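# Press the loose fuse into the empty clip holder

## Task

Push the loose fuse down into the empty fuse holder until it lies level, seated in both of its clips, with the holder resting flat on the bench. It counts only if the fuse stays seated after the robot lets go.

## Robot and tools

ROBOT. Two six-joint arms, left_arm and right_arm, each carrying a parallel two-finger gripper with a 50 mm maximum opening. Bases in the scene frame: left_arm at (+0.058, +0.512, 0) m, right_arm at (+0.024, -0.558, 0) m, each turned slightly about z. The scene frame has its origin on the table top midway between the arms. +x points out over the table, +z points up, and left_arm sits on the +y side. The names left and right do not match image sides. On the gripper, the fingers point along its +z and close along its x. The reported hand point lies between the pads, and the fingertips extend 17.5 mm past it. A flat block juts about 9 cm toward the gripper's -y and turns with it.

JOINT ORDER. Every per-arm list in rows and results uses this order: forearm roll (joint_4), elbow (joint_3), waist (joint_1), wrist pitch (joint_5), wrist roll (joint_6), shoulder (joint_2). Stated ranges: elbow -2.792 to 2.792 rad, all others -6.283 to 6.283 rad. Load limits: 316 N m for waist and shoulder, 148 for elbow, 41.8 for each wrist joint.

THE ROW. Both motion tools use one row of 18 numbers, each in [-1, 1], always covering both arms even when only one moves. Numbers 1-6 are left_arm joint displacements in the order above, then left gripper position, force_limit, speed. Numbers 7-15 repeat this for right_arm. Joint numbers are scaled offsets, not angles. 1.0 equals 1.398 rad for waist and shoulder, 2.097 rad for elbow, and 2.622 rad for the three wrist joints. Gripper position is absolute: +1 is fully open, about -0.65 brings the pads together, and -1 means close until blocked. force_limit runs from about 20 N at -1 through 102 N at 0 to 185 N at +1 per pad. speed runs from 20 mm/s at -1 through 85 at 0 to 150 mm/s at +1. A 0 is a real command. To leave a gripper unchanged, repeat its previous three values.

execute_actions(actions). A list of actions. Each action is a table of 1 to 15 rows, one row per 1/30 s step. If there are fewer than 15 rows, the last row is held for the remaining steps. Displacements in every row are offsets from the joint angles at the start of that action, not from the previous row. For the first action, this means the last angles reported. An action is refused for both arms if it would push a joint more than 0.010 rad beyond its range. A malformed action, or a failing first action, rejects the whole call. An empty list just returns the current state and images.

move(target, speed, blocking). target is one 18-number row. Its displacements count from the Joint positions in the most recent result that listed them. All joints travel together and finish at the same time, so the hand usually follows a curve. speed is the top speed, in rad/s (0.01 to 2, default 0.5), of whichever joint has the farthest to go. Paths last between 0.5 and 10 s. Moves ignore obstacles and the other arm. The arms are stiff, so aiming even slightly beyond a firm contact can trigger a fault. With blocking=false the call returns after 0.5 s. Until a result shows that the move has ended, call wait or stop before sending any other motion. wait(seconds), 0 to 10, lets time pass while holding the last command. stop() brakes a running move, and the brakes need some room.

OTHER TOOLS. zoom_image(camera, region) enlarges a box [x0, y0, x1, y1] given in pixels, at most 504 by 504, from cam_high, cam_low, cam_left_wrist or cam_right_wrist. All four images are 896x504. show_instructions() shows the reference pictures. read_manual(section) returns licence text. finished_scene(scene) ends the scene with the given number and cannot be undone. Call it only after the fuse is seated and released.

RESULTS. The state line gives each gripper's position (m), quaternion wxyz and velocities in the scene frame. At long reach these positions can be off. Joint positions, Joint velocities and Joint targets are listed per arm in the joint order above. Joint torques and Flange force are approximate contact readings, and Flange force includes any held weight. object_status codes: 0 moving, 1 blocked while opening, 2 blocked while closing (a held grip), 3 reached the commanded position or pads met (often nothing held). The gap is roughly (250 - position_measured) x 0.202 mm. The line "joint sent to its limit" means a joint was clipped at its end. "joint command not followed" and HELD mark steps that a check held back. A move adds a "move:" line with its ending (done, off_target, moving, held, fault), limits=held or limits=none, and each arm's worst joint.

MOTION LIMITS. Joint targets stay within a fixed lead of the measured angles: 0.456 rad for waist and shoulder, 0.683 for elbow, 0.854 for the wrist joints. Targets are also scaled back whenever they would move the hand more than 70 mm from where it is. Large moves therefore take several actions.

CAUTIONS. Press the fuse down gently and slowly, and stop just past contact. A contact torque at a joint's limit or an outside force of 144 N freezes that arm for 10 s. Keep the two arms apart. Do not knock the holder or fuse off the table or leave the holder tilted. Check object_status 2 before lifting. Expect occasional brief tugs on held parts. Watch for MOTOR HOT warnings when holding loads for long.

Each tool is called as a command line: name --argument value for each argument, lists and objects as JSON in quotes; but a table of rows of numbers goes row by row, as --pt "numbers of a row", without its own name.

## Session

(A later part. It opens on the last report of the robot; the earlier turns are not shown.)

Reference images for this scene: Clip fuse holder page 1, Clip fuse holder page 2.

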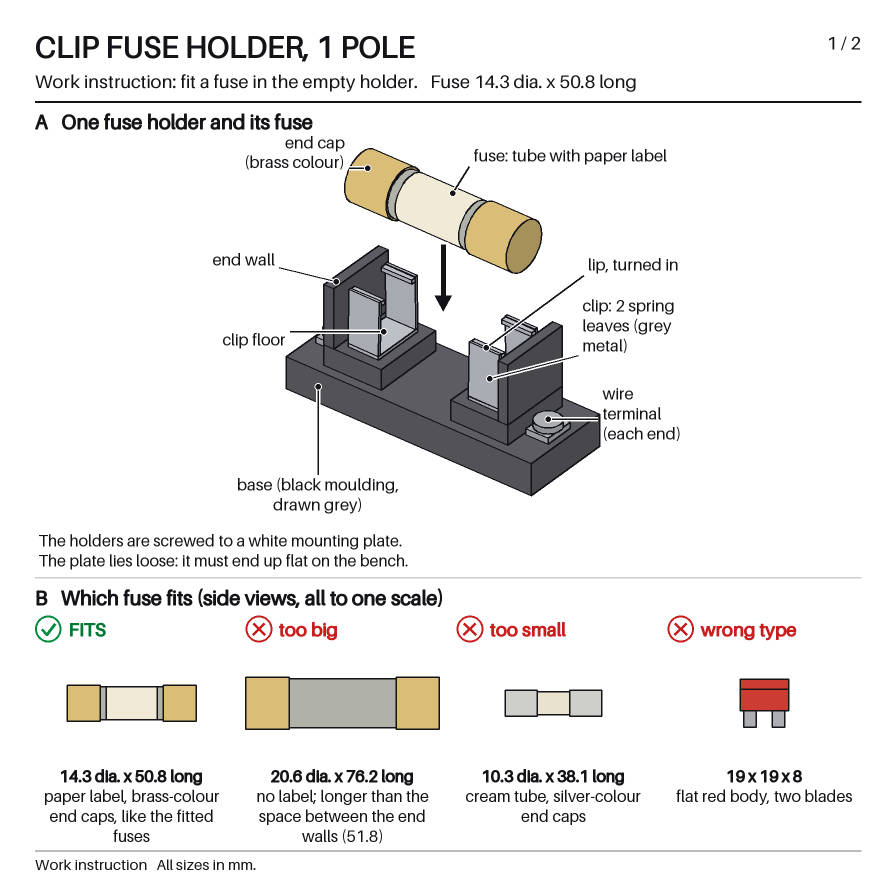

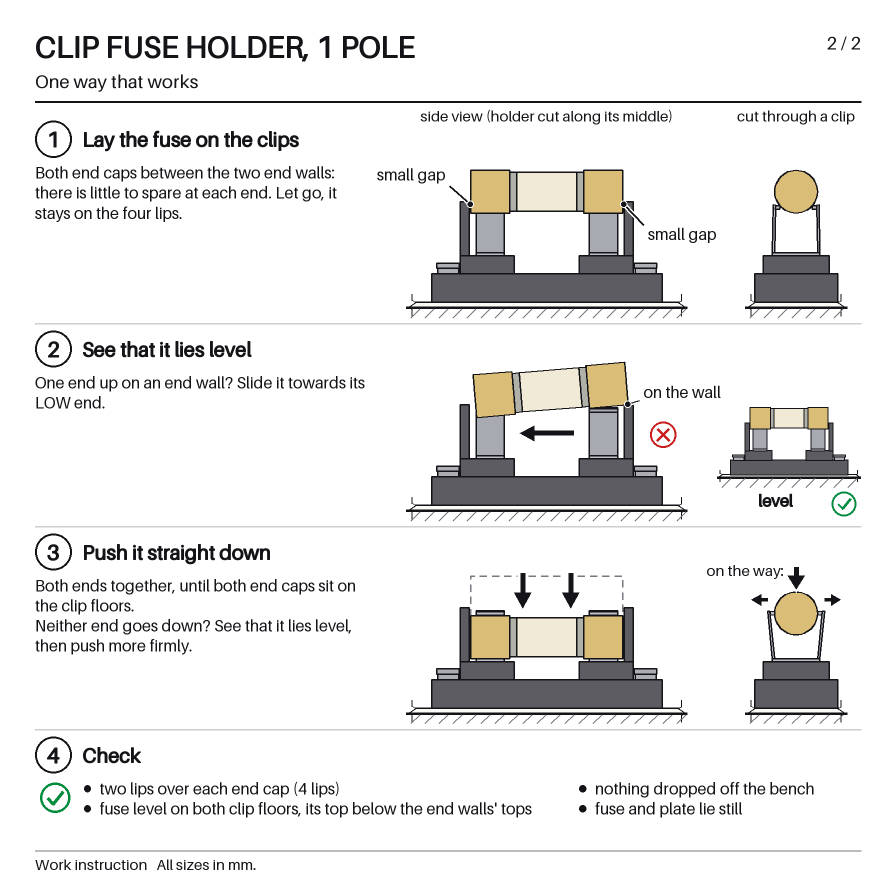

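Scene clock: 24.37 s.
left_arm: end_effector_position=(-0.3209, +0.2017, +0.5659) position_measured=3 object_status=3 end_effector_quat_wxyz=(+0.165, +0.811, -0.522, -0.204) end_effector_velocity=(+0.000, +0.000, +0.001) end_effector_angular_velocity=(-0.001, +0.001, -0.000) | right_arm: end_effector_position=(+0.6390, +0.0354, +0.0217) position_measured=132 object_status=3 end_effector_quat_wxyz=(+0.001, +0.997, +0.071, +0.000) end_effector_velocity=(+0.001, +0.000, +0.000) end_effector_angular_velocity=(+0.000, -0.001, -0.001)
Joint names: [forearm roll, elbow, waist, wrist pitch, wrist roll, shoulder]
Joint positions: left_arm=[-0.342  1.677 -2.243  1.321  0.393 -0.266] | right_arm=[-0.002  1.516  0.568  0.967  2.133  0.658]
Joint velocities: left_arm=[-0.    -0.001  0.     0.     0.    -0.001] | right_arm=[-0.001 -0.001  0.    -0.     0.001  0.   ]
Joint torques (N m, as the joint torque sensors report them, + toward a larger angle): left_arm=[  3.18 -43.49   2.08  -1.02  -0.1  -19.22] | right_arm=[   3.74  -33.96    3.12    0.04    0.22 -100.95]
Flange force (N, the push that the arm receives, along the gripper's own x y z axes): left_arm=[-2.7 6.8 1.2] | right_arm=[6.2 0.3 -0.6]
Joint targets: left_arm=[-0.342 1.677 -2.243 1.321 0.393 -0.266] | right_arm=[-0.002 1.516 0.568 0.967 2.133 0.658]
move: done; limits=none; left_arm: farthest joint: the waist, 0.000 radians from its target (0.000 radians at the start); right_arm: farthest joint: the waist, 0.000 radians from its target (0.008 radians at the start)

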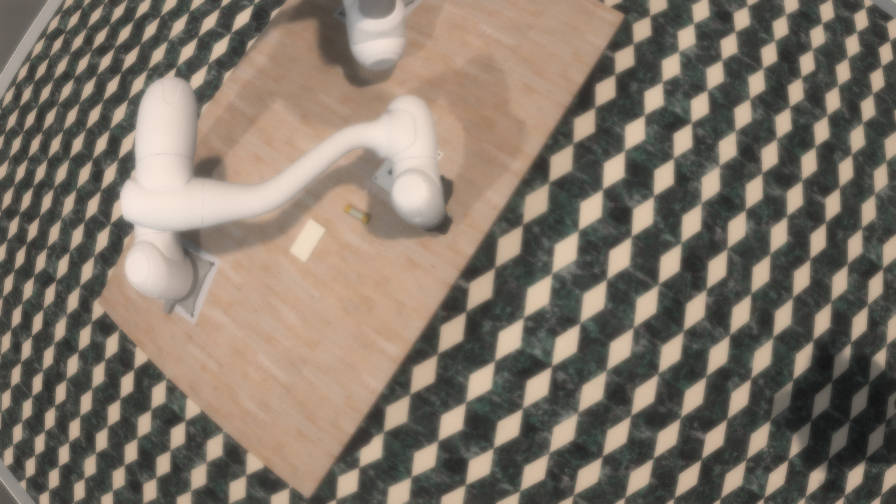

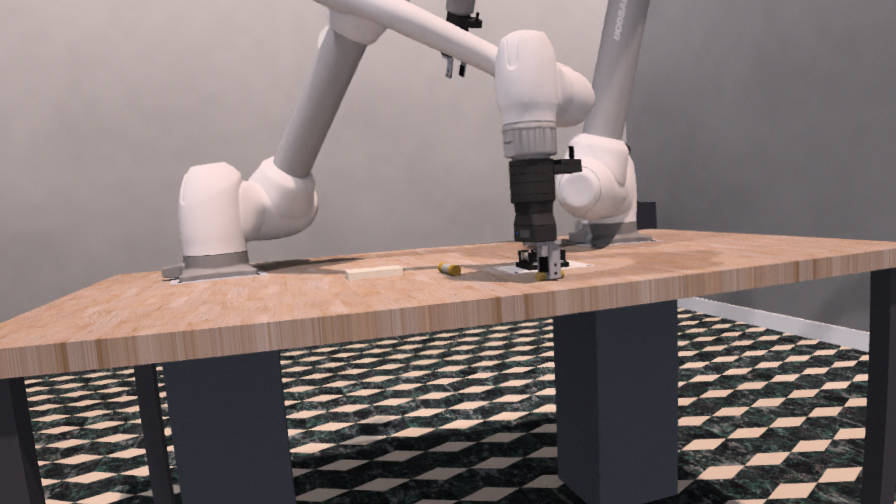

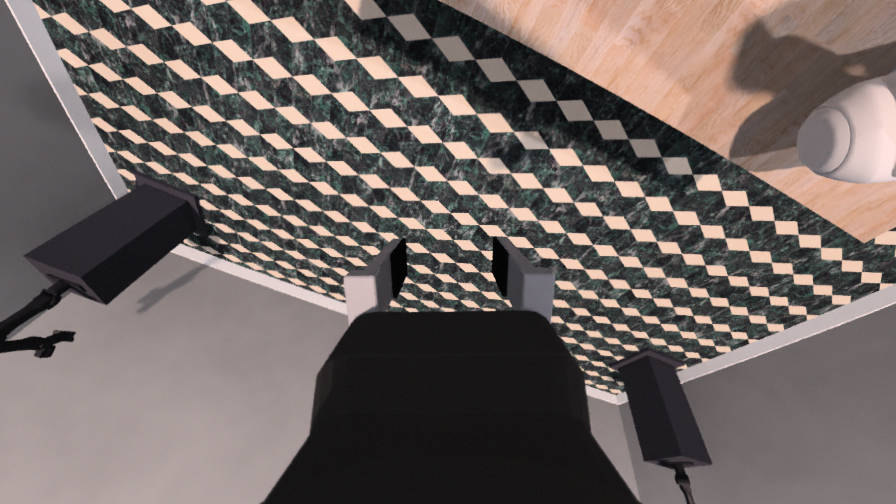

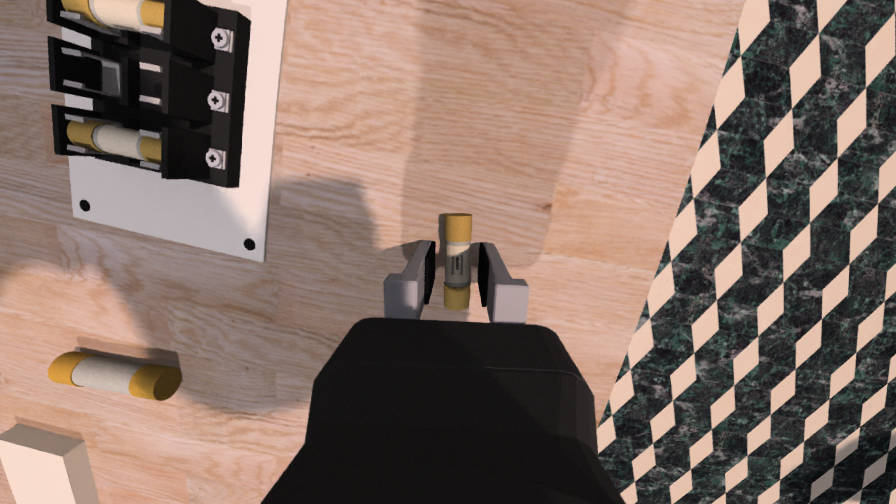

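move --target '[0,0,0,0,0,0,1,0,0, 0,0,0,0,0,0,-1,-0.6,-0.6]'

move --target '[0,0,0,0,0,0,1,0,0, 0,-0.0136,0,0.0276,0,-0.0313,-1,-0.6,-0.6]' --speed 0.12

move --target '[0,0,0,0,0,0,1,0,0, 0,0.0264,0.1286,-0.0106,-0.4603,-0.0192,-1,-0.6,-0.6]' --speed 0.9

zoom_image --camera "cam_right_wrist" --region '[350, 160, 560, 330]'

Scene clock: 30.57 s.
left_arm: end_effector_position=(-0.3209, +0.2017, +0.5659) position_measured=3 object_status=3 end_effector_quat_wxyz=(+0.165, +0.811, -0.522, -0.204) end_effector_velocity=(+0.000, +0.000, -0.001) end_effector_angular_velocity=(+0.001, -0.001, -0.000) | right_arm: end_effector_position=(+0.6390, +0.0354, +0.0216) position_measured=191 object_status=2 end_effector_quat_wxyz=(+0.001, +0.998, +0.071, +0.000) end_effector_velocity=(+0.001, +0.000, +0.001) end_effector_angular_velocity=(+0.001, -0.003, +0.003)
Joint names: [forearm roll, elbow, waist, wrist pitch, wrist roll, shoulder]
Joint positions: left_arm=[-0.342  1.677 -2.243  1.321  0.393 -0.266] | right_arm=[-0.002  1.516  0.568  0.967  2.133  0.658]
Joint velocities: left_arm=[-0.     0.001  0.     0.     0.     0.   ] | right_arm=[-0.001 -0.002 -0.    -0.    -0.003 -0.   ]
Joint torques (N m, as the joint torque sensors report them, + toward a larger angle): left_arm=[  3.1  -44.13   2.14  -1.05   0.01 -19.81] | right_arm=[   3.68  -34.76   -0.56   -0.04    0.48 -103.08]
Flange force (N, the push that the arm receives, along the gripper's own x y z axes): left_arm=[-2.9 6.3 2.3] | right_arm=[5.3 -3.4 1.2]
Joint targets: left_arm=[-0.342 1.677 -2.243 1.321 0.393 -0.266] | right_arm=[-0.002 1.516 0.568 0.967 2.133 0.658]
move: done; limits=none; left_arm: farthest joint: the waist, 0.000 radians from its target (0.000 radians at the start); right_arm: farthest joint: the waist, 0.000 radians from its target (0.000 radians at the start)

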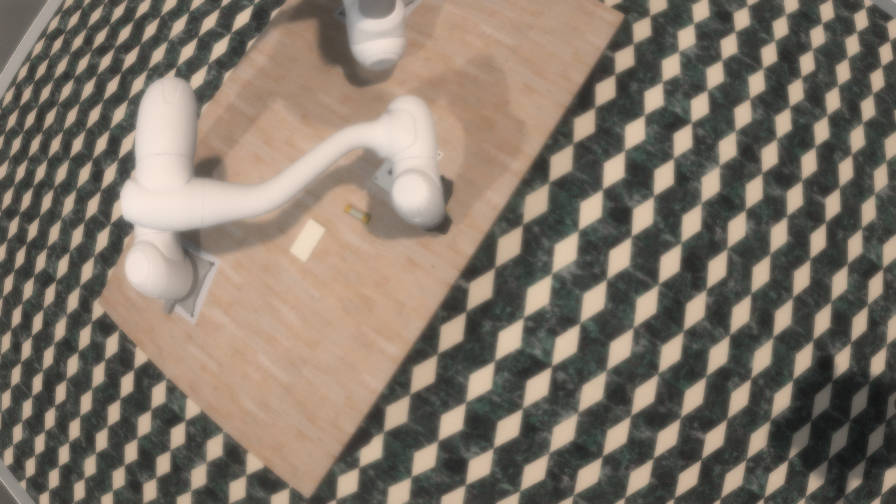

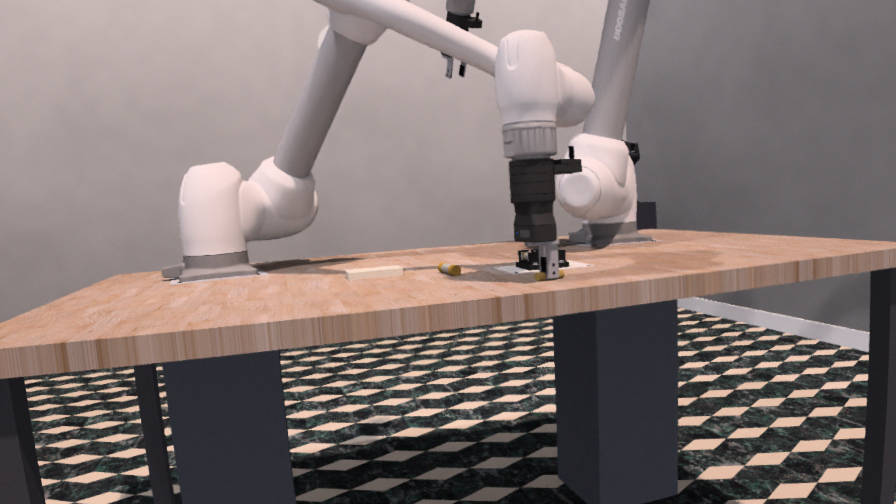

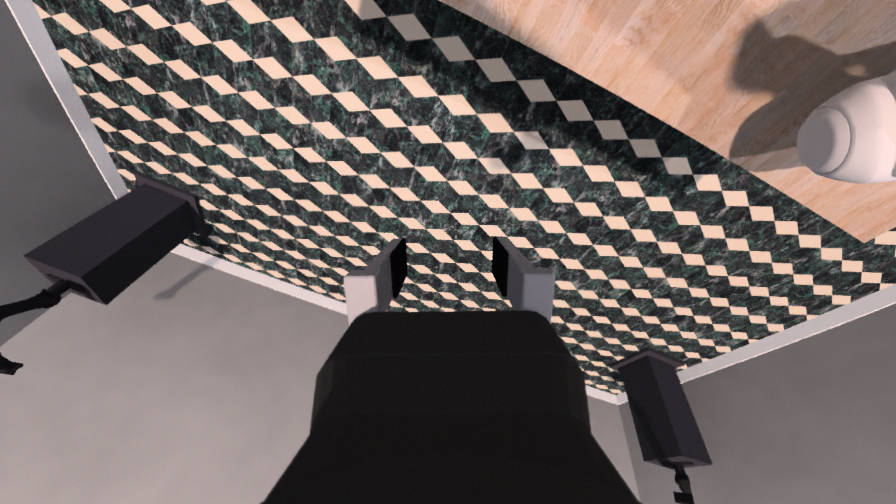

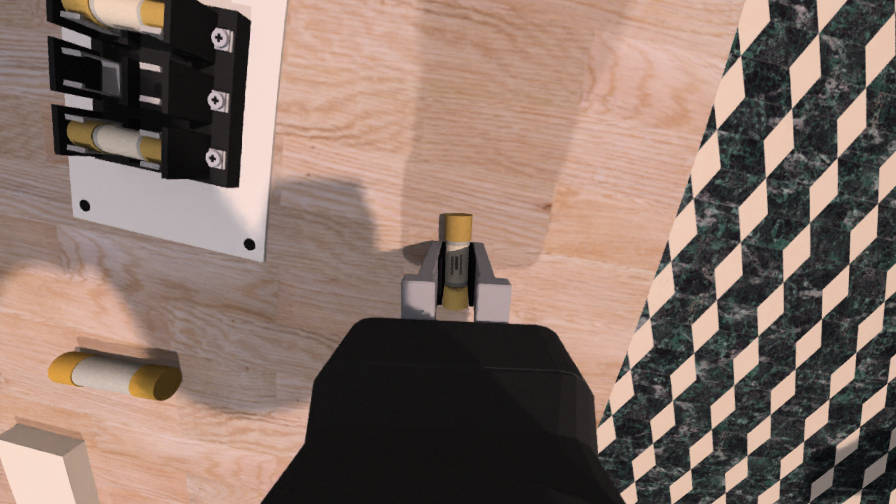

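Scene clock: 31.47 s.
left_arm: end_effector_position=(-0.3209, +0.2017, +0.5659) position_measured=3 object_status=3 end_effector_quat_wxyz=(+0.165, +0.811, -0.522, -0.204) end_effector_velocity=(+0.000, -0.000, +0.001) end_effector_angular_velocity=(-0.002, -0.000, +0.001) | right_arm: end_effector_position=(+0.6389, +0.0353, +0.0718) position_measured=191 object_status=2 end_effector_quat_wxyz=(+0.001, +0.998, +0.071, +0.000) end_effector_velocity=(-0.001, -0.000, -0.001) end_effector_angular_velocity=(-0.001, +0.001, +0.000)
Joint names: [forearm roll, elbow, waist, wrist pitch, wrist roll, shoulder]
Joint positions: left_arm=[-0.342  1.677 -2.243  1.321  0.393 -0.266] | right_arm=[-0.002  1.488  0.568  1.039  2.133  0.614]
Joint velocities: left_arm=[ 0.002 -0.001 -0.    -0.    -0.    -0.001] | right_arm=[-0.     0.002  0.     0.     0.    -0.   ]
Joint torques (N m, as the joint torque sensors report them, + toward a larger angle): left_arm=[  3.22 -44.16   0.93  -1.23  -0.2  -20.48] | right_arm=[   3.89  -36.16    1.9    -0.26    0.45 -100.4 ]
Flange force (N, the push that the arm receives, along the gripper's own x y z axes): left_arm=[1.2 6.6 1.2] | right_arm=[6.5 -1.5 0.2]
Joint targets: left_arm=[-0.342 1.677 -2.243 1.321 0.393 -0.266] | right_arm=[-0.002 1.488 0.568 1.039 2.133 0.614]
move: done; limits=none; left_arm: farthest joint: the waist, 0.000 radians from its target (0.000 radians at the start); right_arm: farthest joint: the waist, 0.000 radians from its target (0.000 radians at the start)

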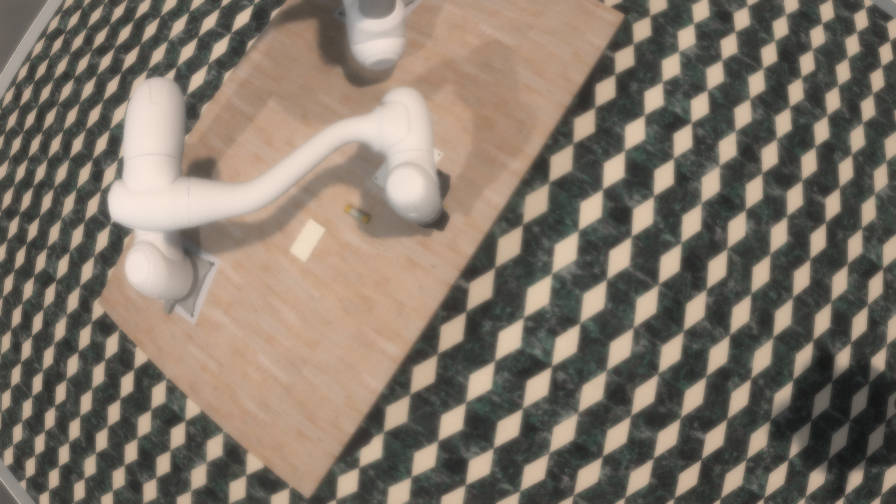

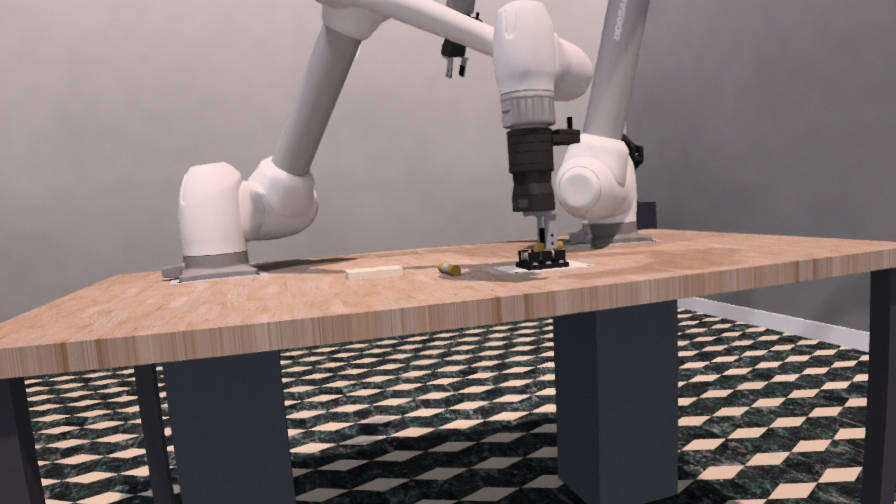

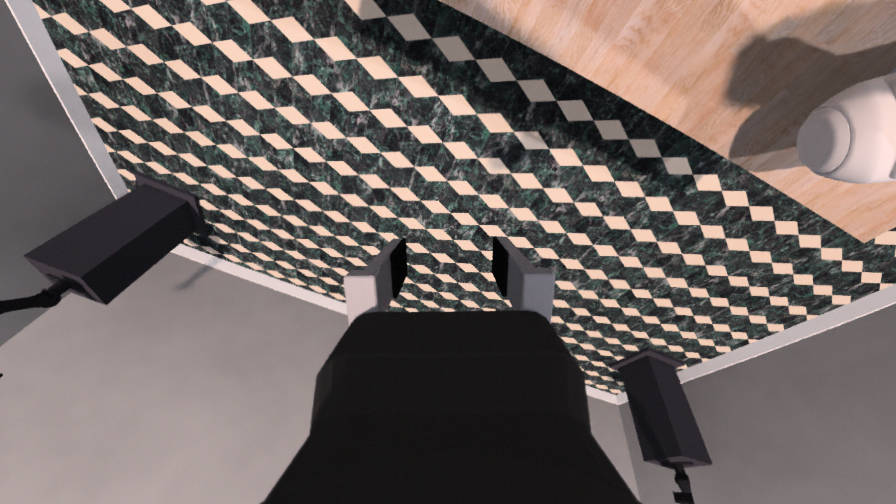

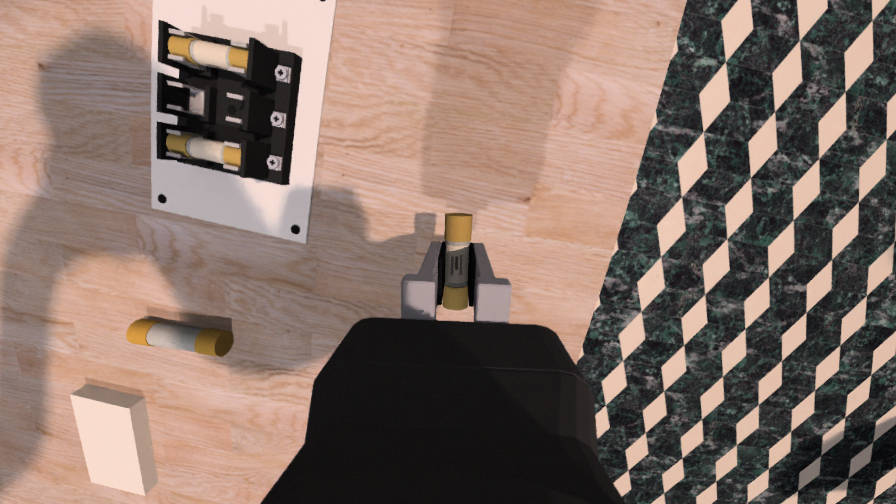

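Scene clock: 33.27 s.
left_arm: end_effector_position=(-0.3209, +0.2017, +0.5659) position_measured=3 object_status=3 end_effector_quat_wxyz=(+0.165, +0.811, -0.522, -0.204) end_effector_velocity=(-0.000, -0.000, -0.000) end_effector_angular_velocity=(-0.001, -0.001, -0.000) | right_arm: end_effector_position=(+0.4917, +0.0959, +0.0676) position_measured=191 object_status=2 end_effector_quat_wxyz=(+0.001, +0.722, +0.692, -0.000) end_effector_velocity=(-0.001, -0.000, -0.000) end_effector_angular_velocity=(-0.000, +0.000, +0.001)
Joint names: [forearm roll, elbow, waist, wrist pitch, wrist roll, shoulder]
Joint positions: left_arm=[-0.342  1.677 -2.243  1.321  0.393 -0.266] | right_arm=[-0.002  1.543  0.748  1.012  0.927  0.588]
Joint velocities: left_arm=[ 0.002 -0.    -0.    -0.     0.     0.001] | right_arm=[-0.     0.001  0.001 -0.    -0.     0.   ]
Joint torques (N m, as the joint torque sensors report them, + toward a larger angle): left_arm=[  3.15 -43.23   1.53  -0.94  -0.21 -20.44] | right_arm=[  3.58 -35.83   1.33   0.14   0.44 -97.09]
Flange force (N, the push that the arm receives, along the gripper's own x y z axes): left_arm=[0.1 9.7 1.8] | right_arm=[2.4 4.2 0.9]
Joint targets: left_arm=[-0.342 1.677 -2.243 1.321 0.393 -0.266] | right_arm=[-0.002 1.543 0.748 1.012 0.927 0.588]
move: done; limits=none; left_arm: farthest joint: the waist, 0.000 radians from its target (0.000 radians at the start); right_arm: farthest joint: the waist, 0.000 radians from its target (0.180 radians at the start)

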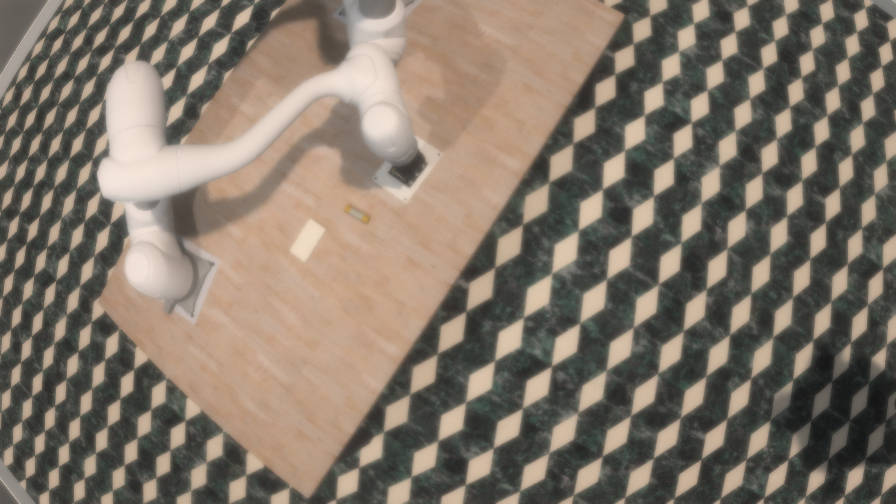

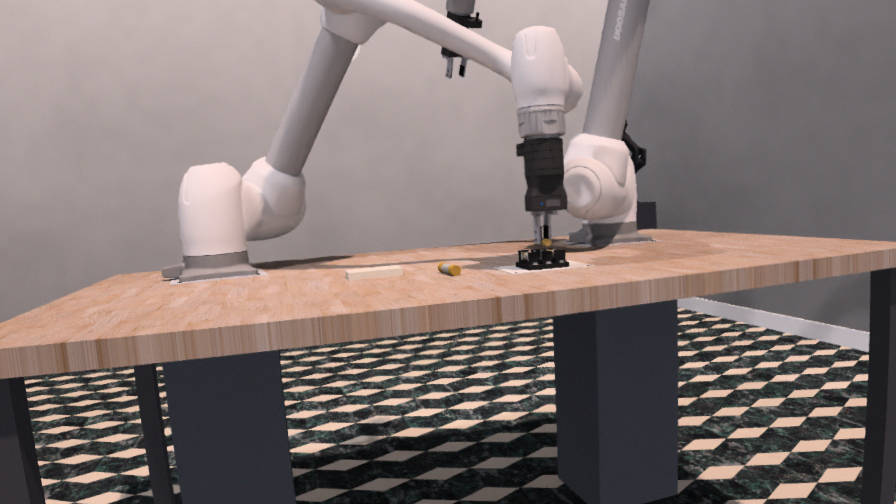

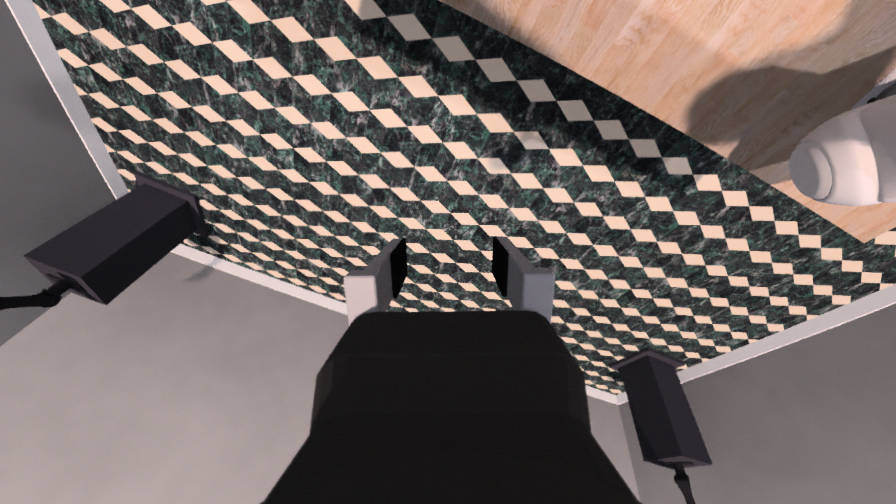

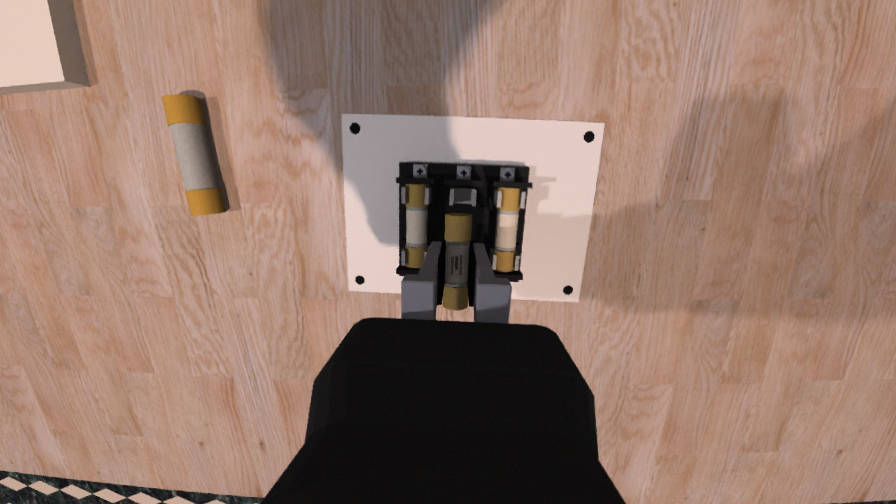

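Region (350, 160, 560, 330) of cam_right_wrist's 896x504 image, scaled by 2.400, with more detail than that image has; it fills the top 408 rows of this view, and the rest is white.

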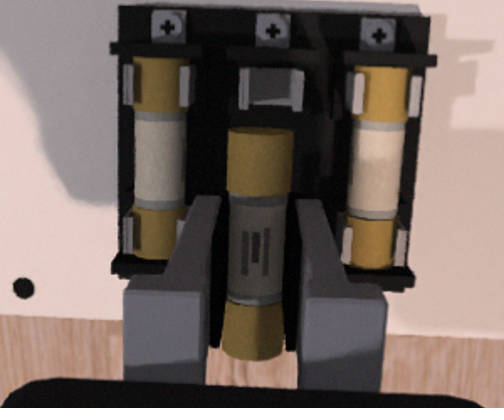

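move --target '[0,0,0,0,0,0,1,0,0, 0,0.0094,0.0109,-0.0074,0.0058,-0.0003,-1,-0.6,-0.6]' --speed 0.04

zoom_image --camera "cam_right_wrist" --region '[390, 180, 520, 320]'

Scene clock: 38.27 s.
left_arm: end_effector_position=(-0.3209, +0.2017, +0.5659) position_measured=3 object_status=3 end_effector_quat_wxyz=(+0.165, +0.811, -0.522, -0.204) end_effector_velocity=(+0.000, -0.000, -0.000) end_effector_angular_velocity=(+0.001, -0.002, -0.000) | right_arm: end_effector_position=(+0.4779, +0.0986, +0.0587) position_measured=191 object_status=2 end_effector_quat_wxyz=(+0.001, +0.722, +0.692, -0.000) end_effector_velocity=(-0.000, -0.000, -0.000) end_effector_angular_velocity=(-0.001, +0.001, +0.000)
Joint names: [forearm roll, elbow, waist, wrist pitch, wrist roll, shoulder]
Joint positions: left_arm=[-0.342  1.677 -2.243  1.321  0.393 -0.266] | right_arm=[-0.002  1.563  0.763  0.992  0.942  0.587]
Joint velocities: left_arm=[ 0.001 -0.     0.     0.001  0.     0.001] | right_arm=[ 0.     0.001  0.    -0.    -0.     0.   ]
Joint torques (N m, as the joint torque sensors report them, + toward a larger angle): left_arm=[  3.15 -43.55   0.83  -1.24  -0.25 -19.47] | right_arm=[  3.89 -34.81   0.04   0.06  -0.05 -96.45]
Flange force (N, the push that the arm receives, along the gripper's own x y z axes): left_arm=[1.1 6.4 0.0] | right_arm=[4.8 3.4 0.2]
Joint targets: left_arm=[-0.342 1.677 -2.243 1.321 0.393 -0.266] | right_arm=[-0.002 1.563 0.763 0.992 0.942 0.587]
move: done; limits=none; left_arm: farthest joint: the waist, 0.000 radians from its target (0.000 radians at the start); right_arm: farthest joint: the waist, 0.000 radians from its target (0.015 radians at the start)

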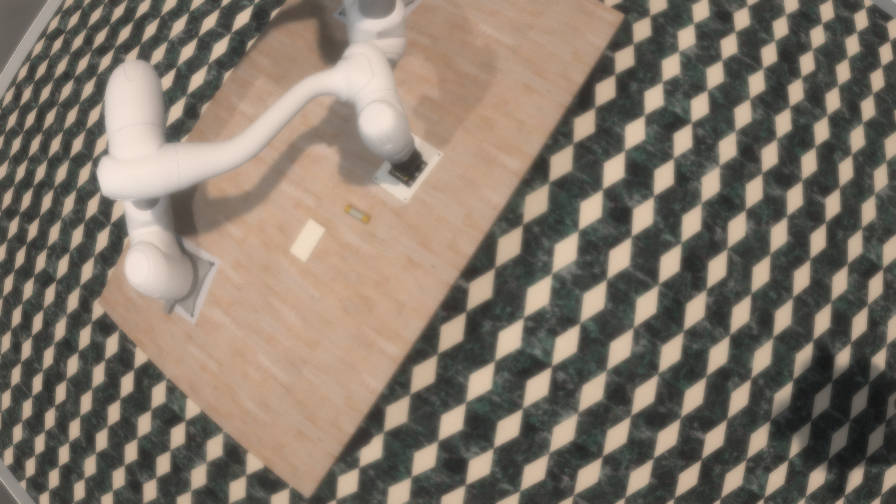

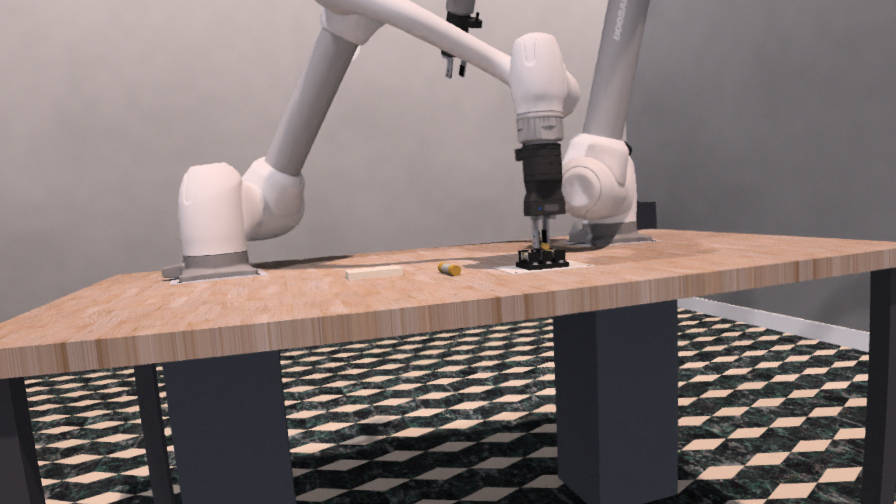

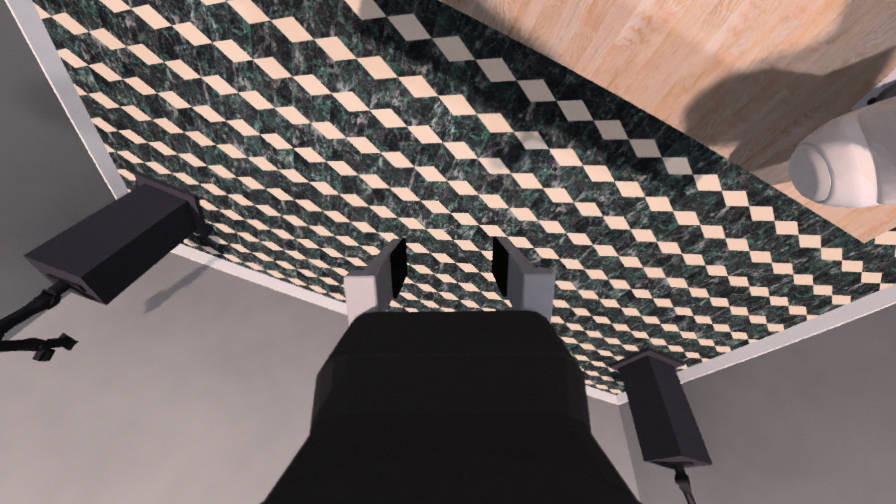

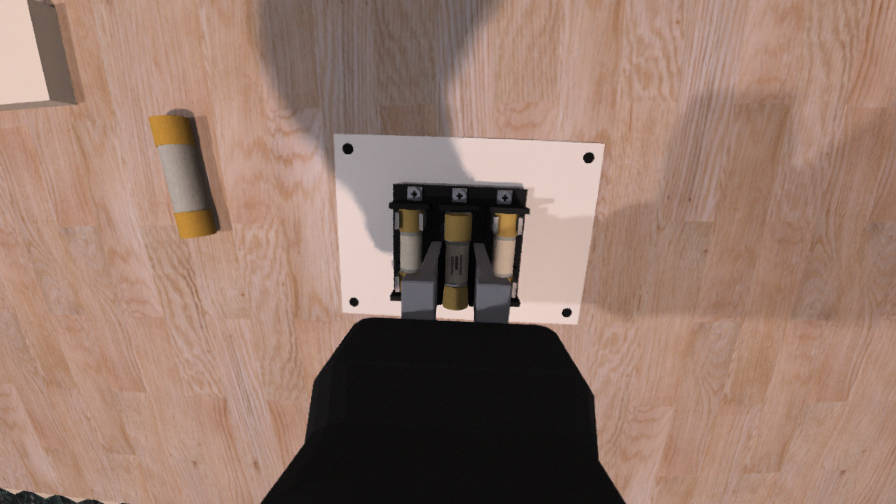

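Region (390, 180, 520, 320) of cam_right_wrist's 896x504 image, scaled by 3.600, with more detail than that image has; it fills the left 468 columns of this view, and the rest is white.

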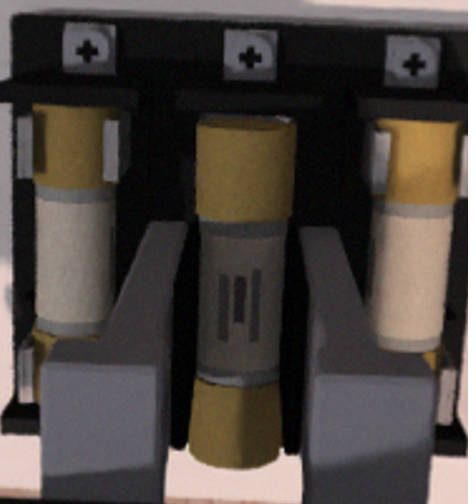

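move --target '[0,0,0,0,0,0,1,0,0, 0,0.0018,0.0003,-0.0029,0,0.0029,-1,-0.6,-0.6]' --speed 0.01

zoom_image --camera "cam_right_wrist" --region '[390, 180, 520, 320]'

Scene clock: 42.23 s.
left_arm: end_effector_position=(-0.3209, +0.2017, +0.5659) position_measured=3 object_status=3 end_effector_quat_wxyz=(+0.165, +0.811, -0.522, -0.204) end_effector_velocity=(-0.000, -0.000, +0.001) end_effector_angular_velocity=(+0.000, +0.000, +0.000) | right_arm: end_effector_position=(+0.4774, +0.0985, +0.0536) position_measured=191 object_status=2 end_effector_quat_wxyz=(+0.001, +0.722, +0.692, -0.000) end_effector_velocity=(+0.000, +0.001, +0.000) end_effector_angular_velocity=(+0.001, -0.001, +0.000)
Joint names: [forearm roll, elbow, waist, wrist pitch, wrist roll, shoulder]
Joint positions: left_arm=[-0.342  1.677 -2.243  1.321  0.393 -0.266] | right_arm=[-0.002  1.567  0.764  0.985  0.942  0.591]
Joint velocities: left_arm=[-0.    -0.001 -0.     0.    -0.     0.   ] | right_arm=[ 0.    -0.001  0.    -0.    -0.    -0.   ]
Joint torques (N m, as the joint torque sensors report them, + toward a larger angle): left_arm=[  2.99 -43.52   2.01  -1.05  -0.18 -18.59] | right_arm=[  3.87 -34.14   2.76   0.12   0.45 -97.34]
Flange force (N, the push that the arm receives, along the gripper's own x y z axes): left_arm=[-2.8 5.9 0.8] | right_arm=[4.3 7.3 0.6]
Joint targets: left_arm=[-0.342 1.677 -2.243 1.321 0.393 -0.266] | right_arm=[-0.002 1.567 0.764 0.985 0.942 0.591]
move: done; limits=none; left_arm: farthest joint: the waist, 0.000 radians from its target (0.000 radians at the start); right_arm: farthest joint: the waist, 0.000 radians from its target (0.000 radians at the start)

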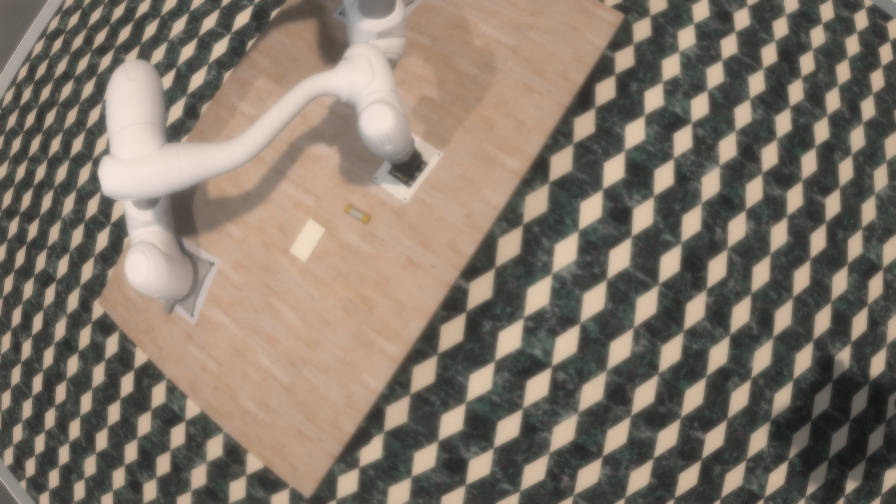

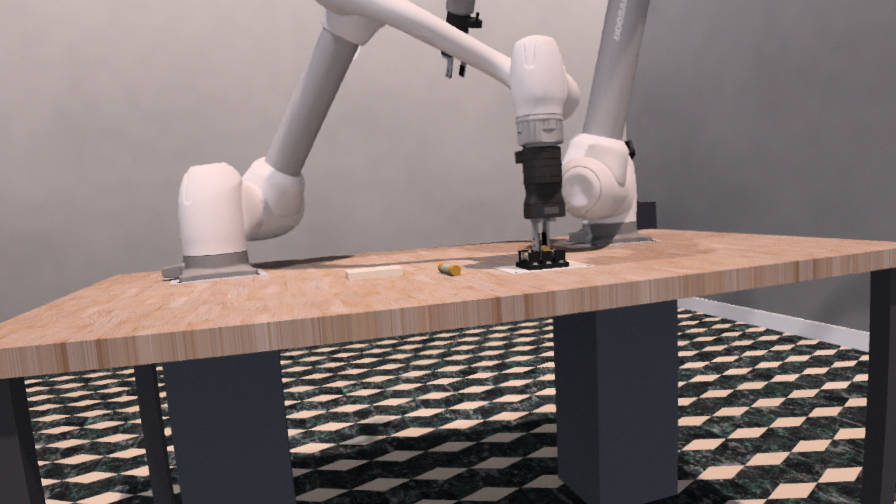

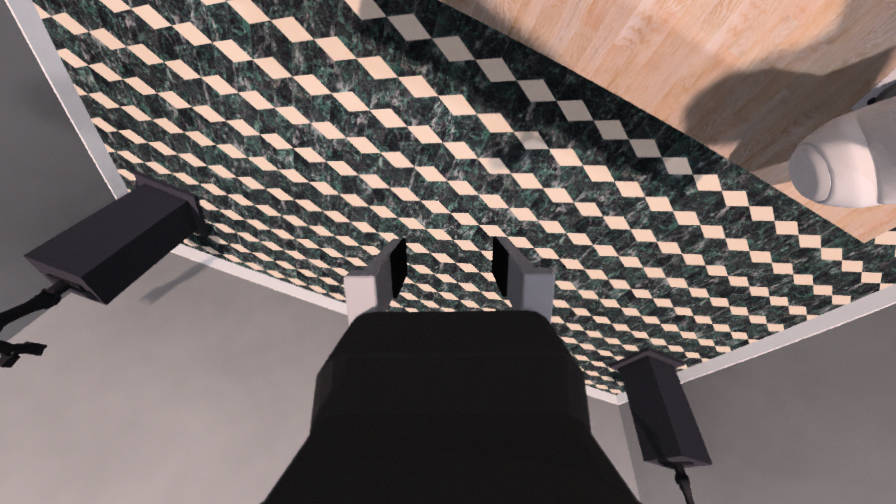

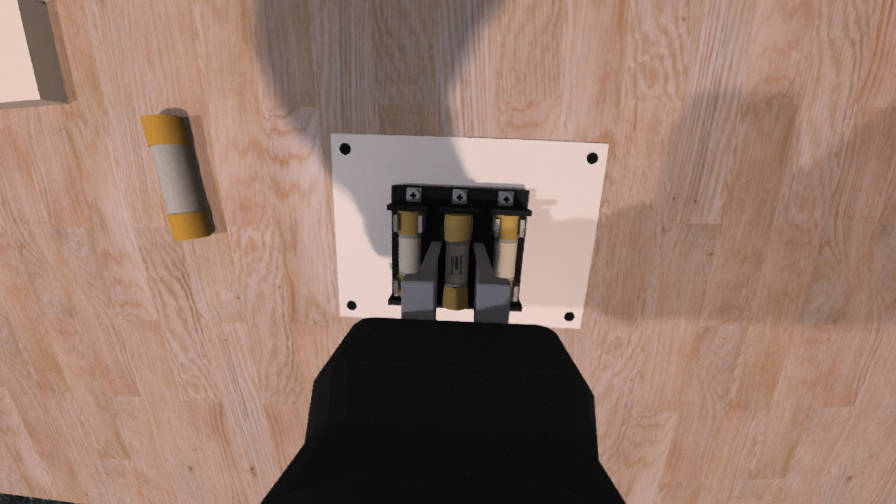

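Region (390, 180, 520, 320) of cam_right_wrist's 896x504 image, scaled by 3.600, with more detail than that image has; it fills the left 468 columns of this view, and the rest is white.

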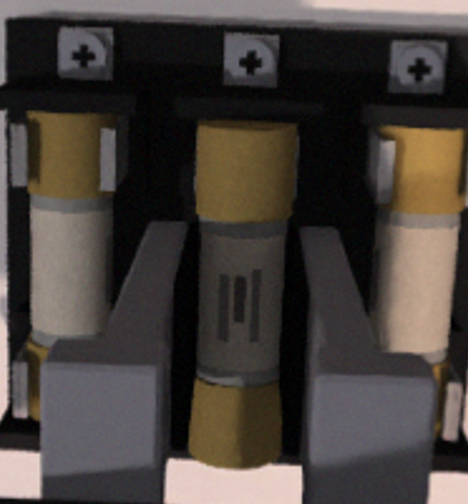

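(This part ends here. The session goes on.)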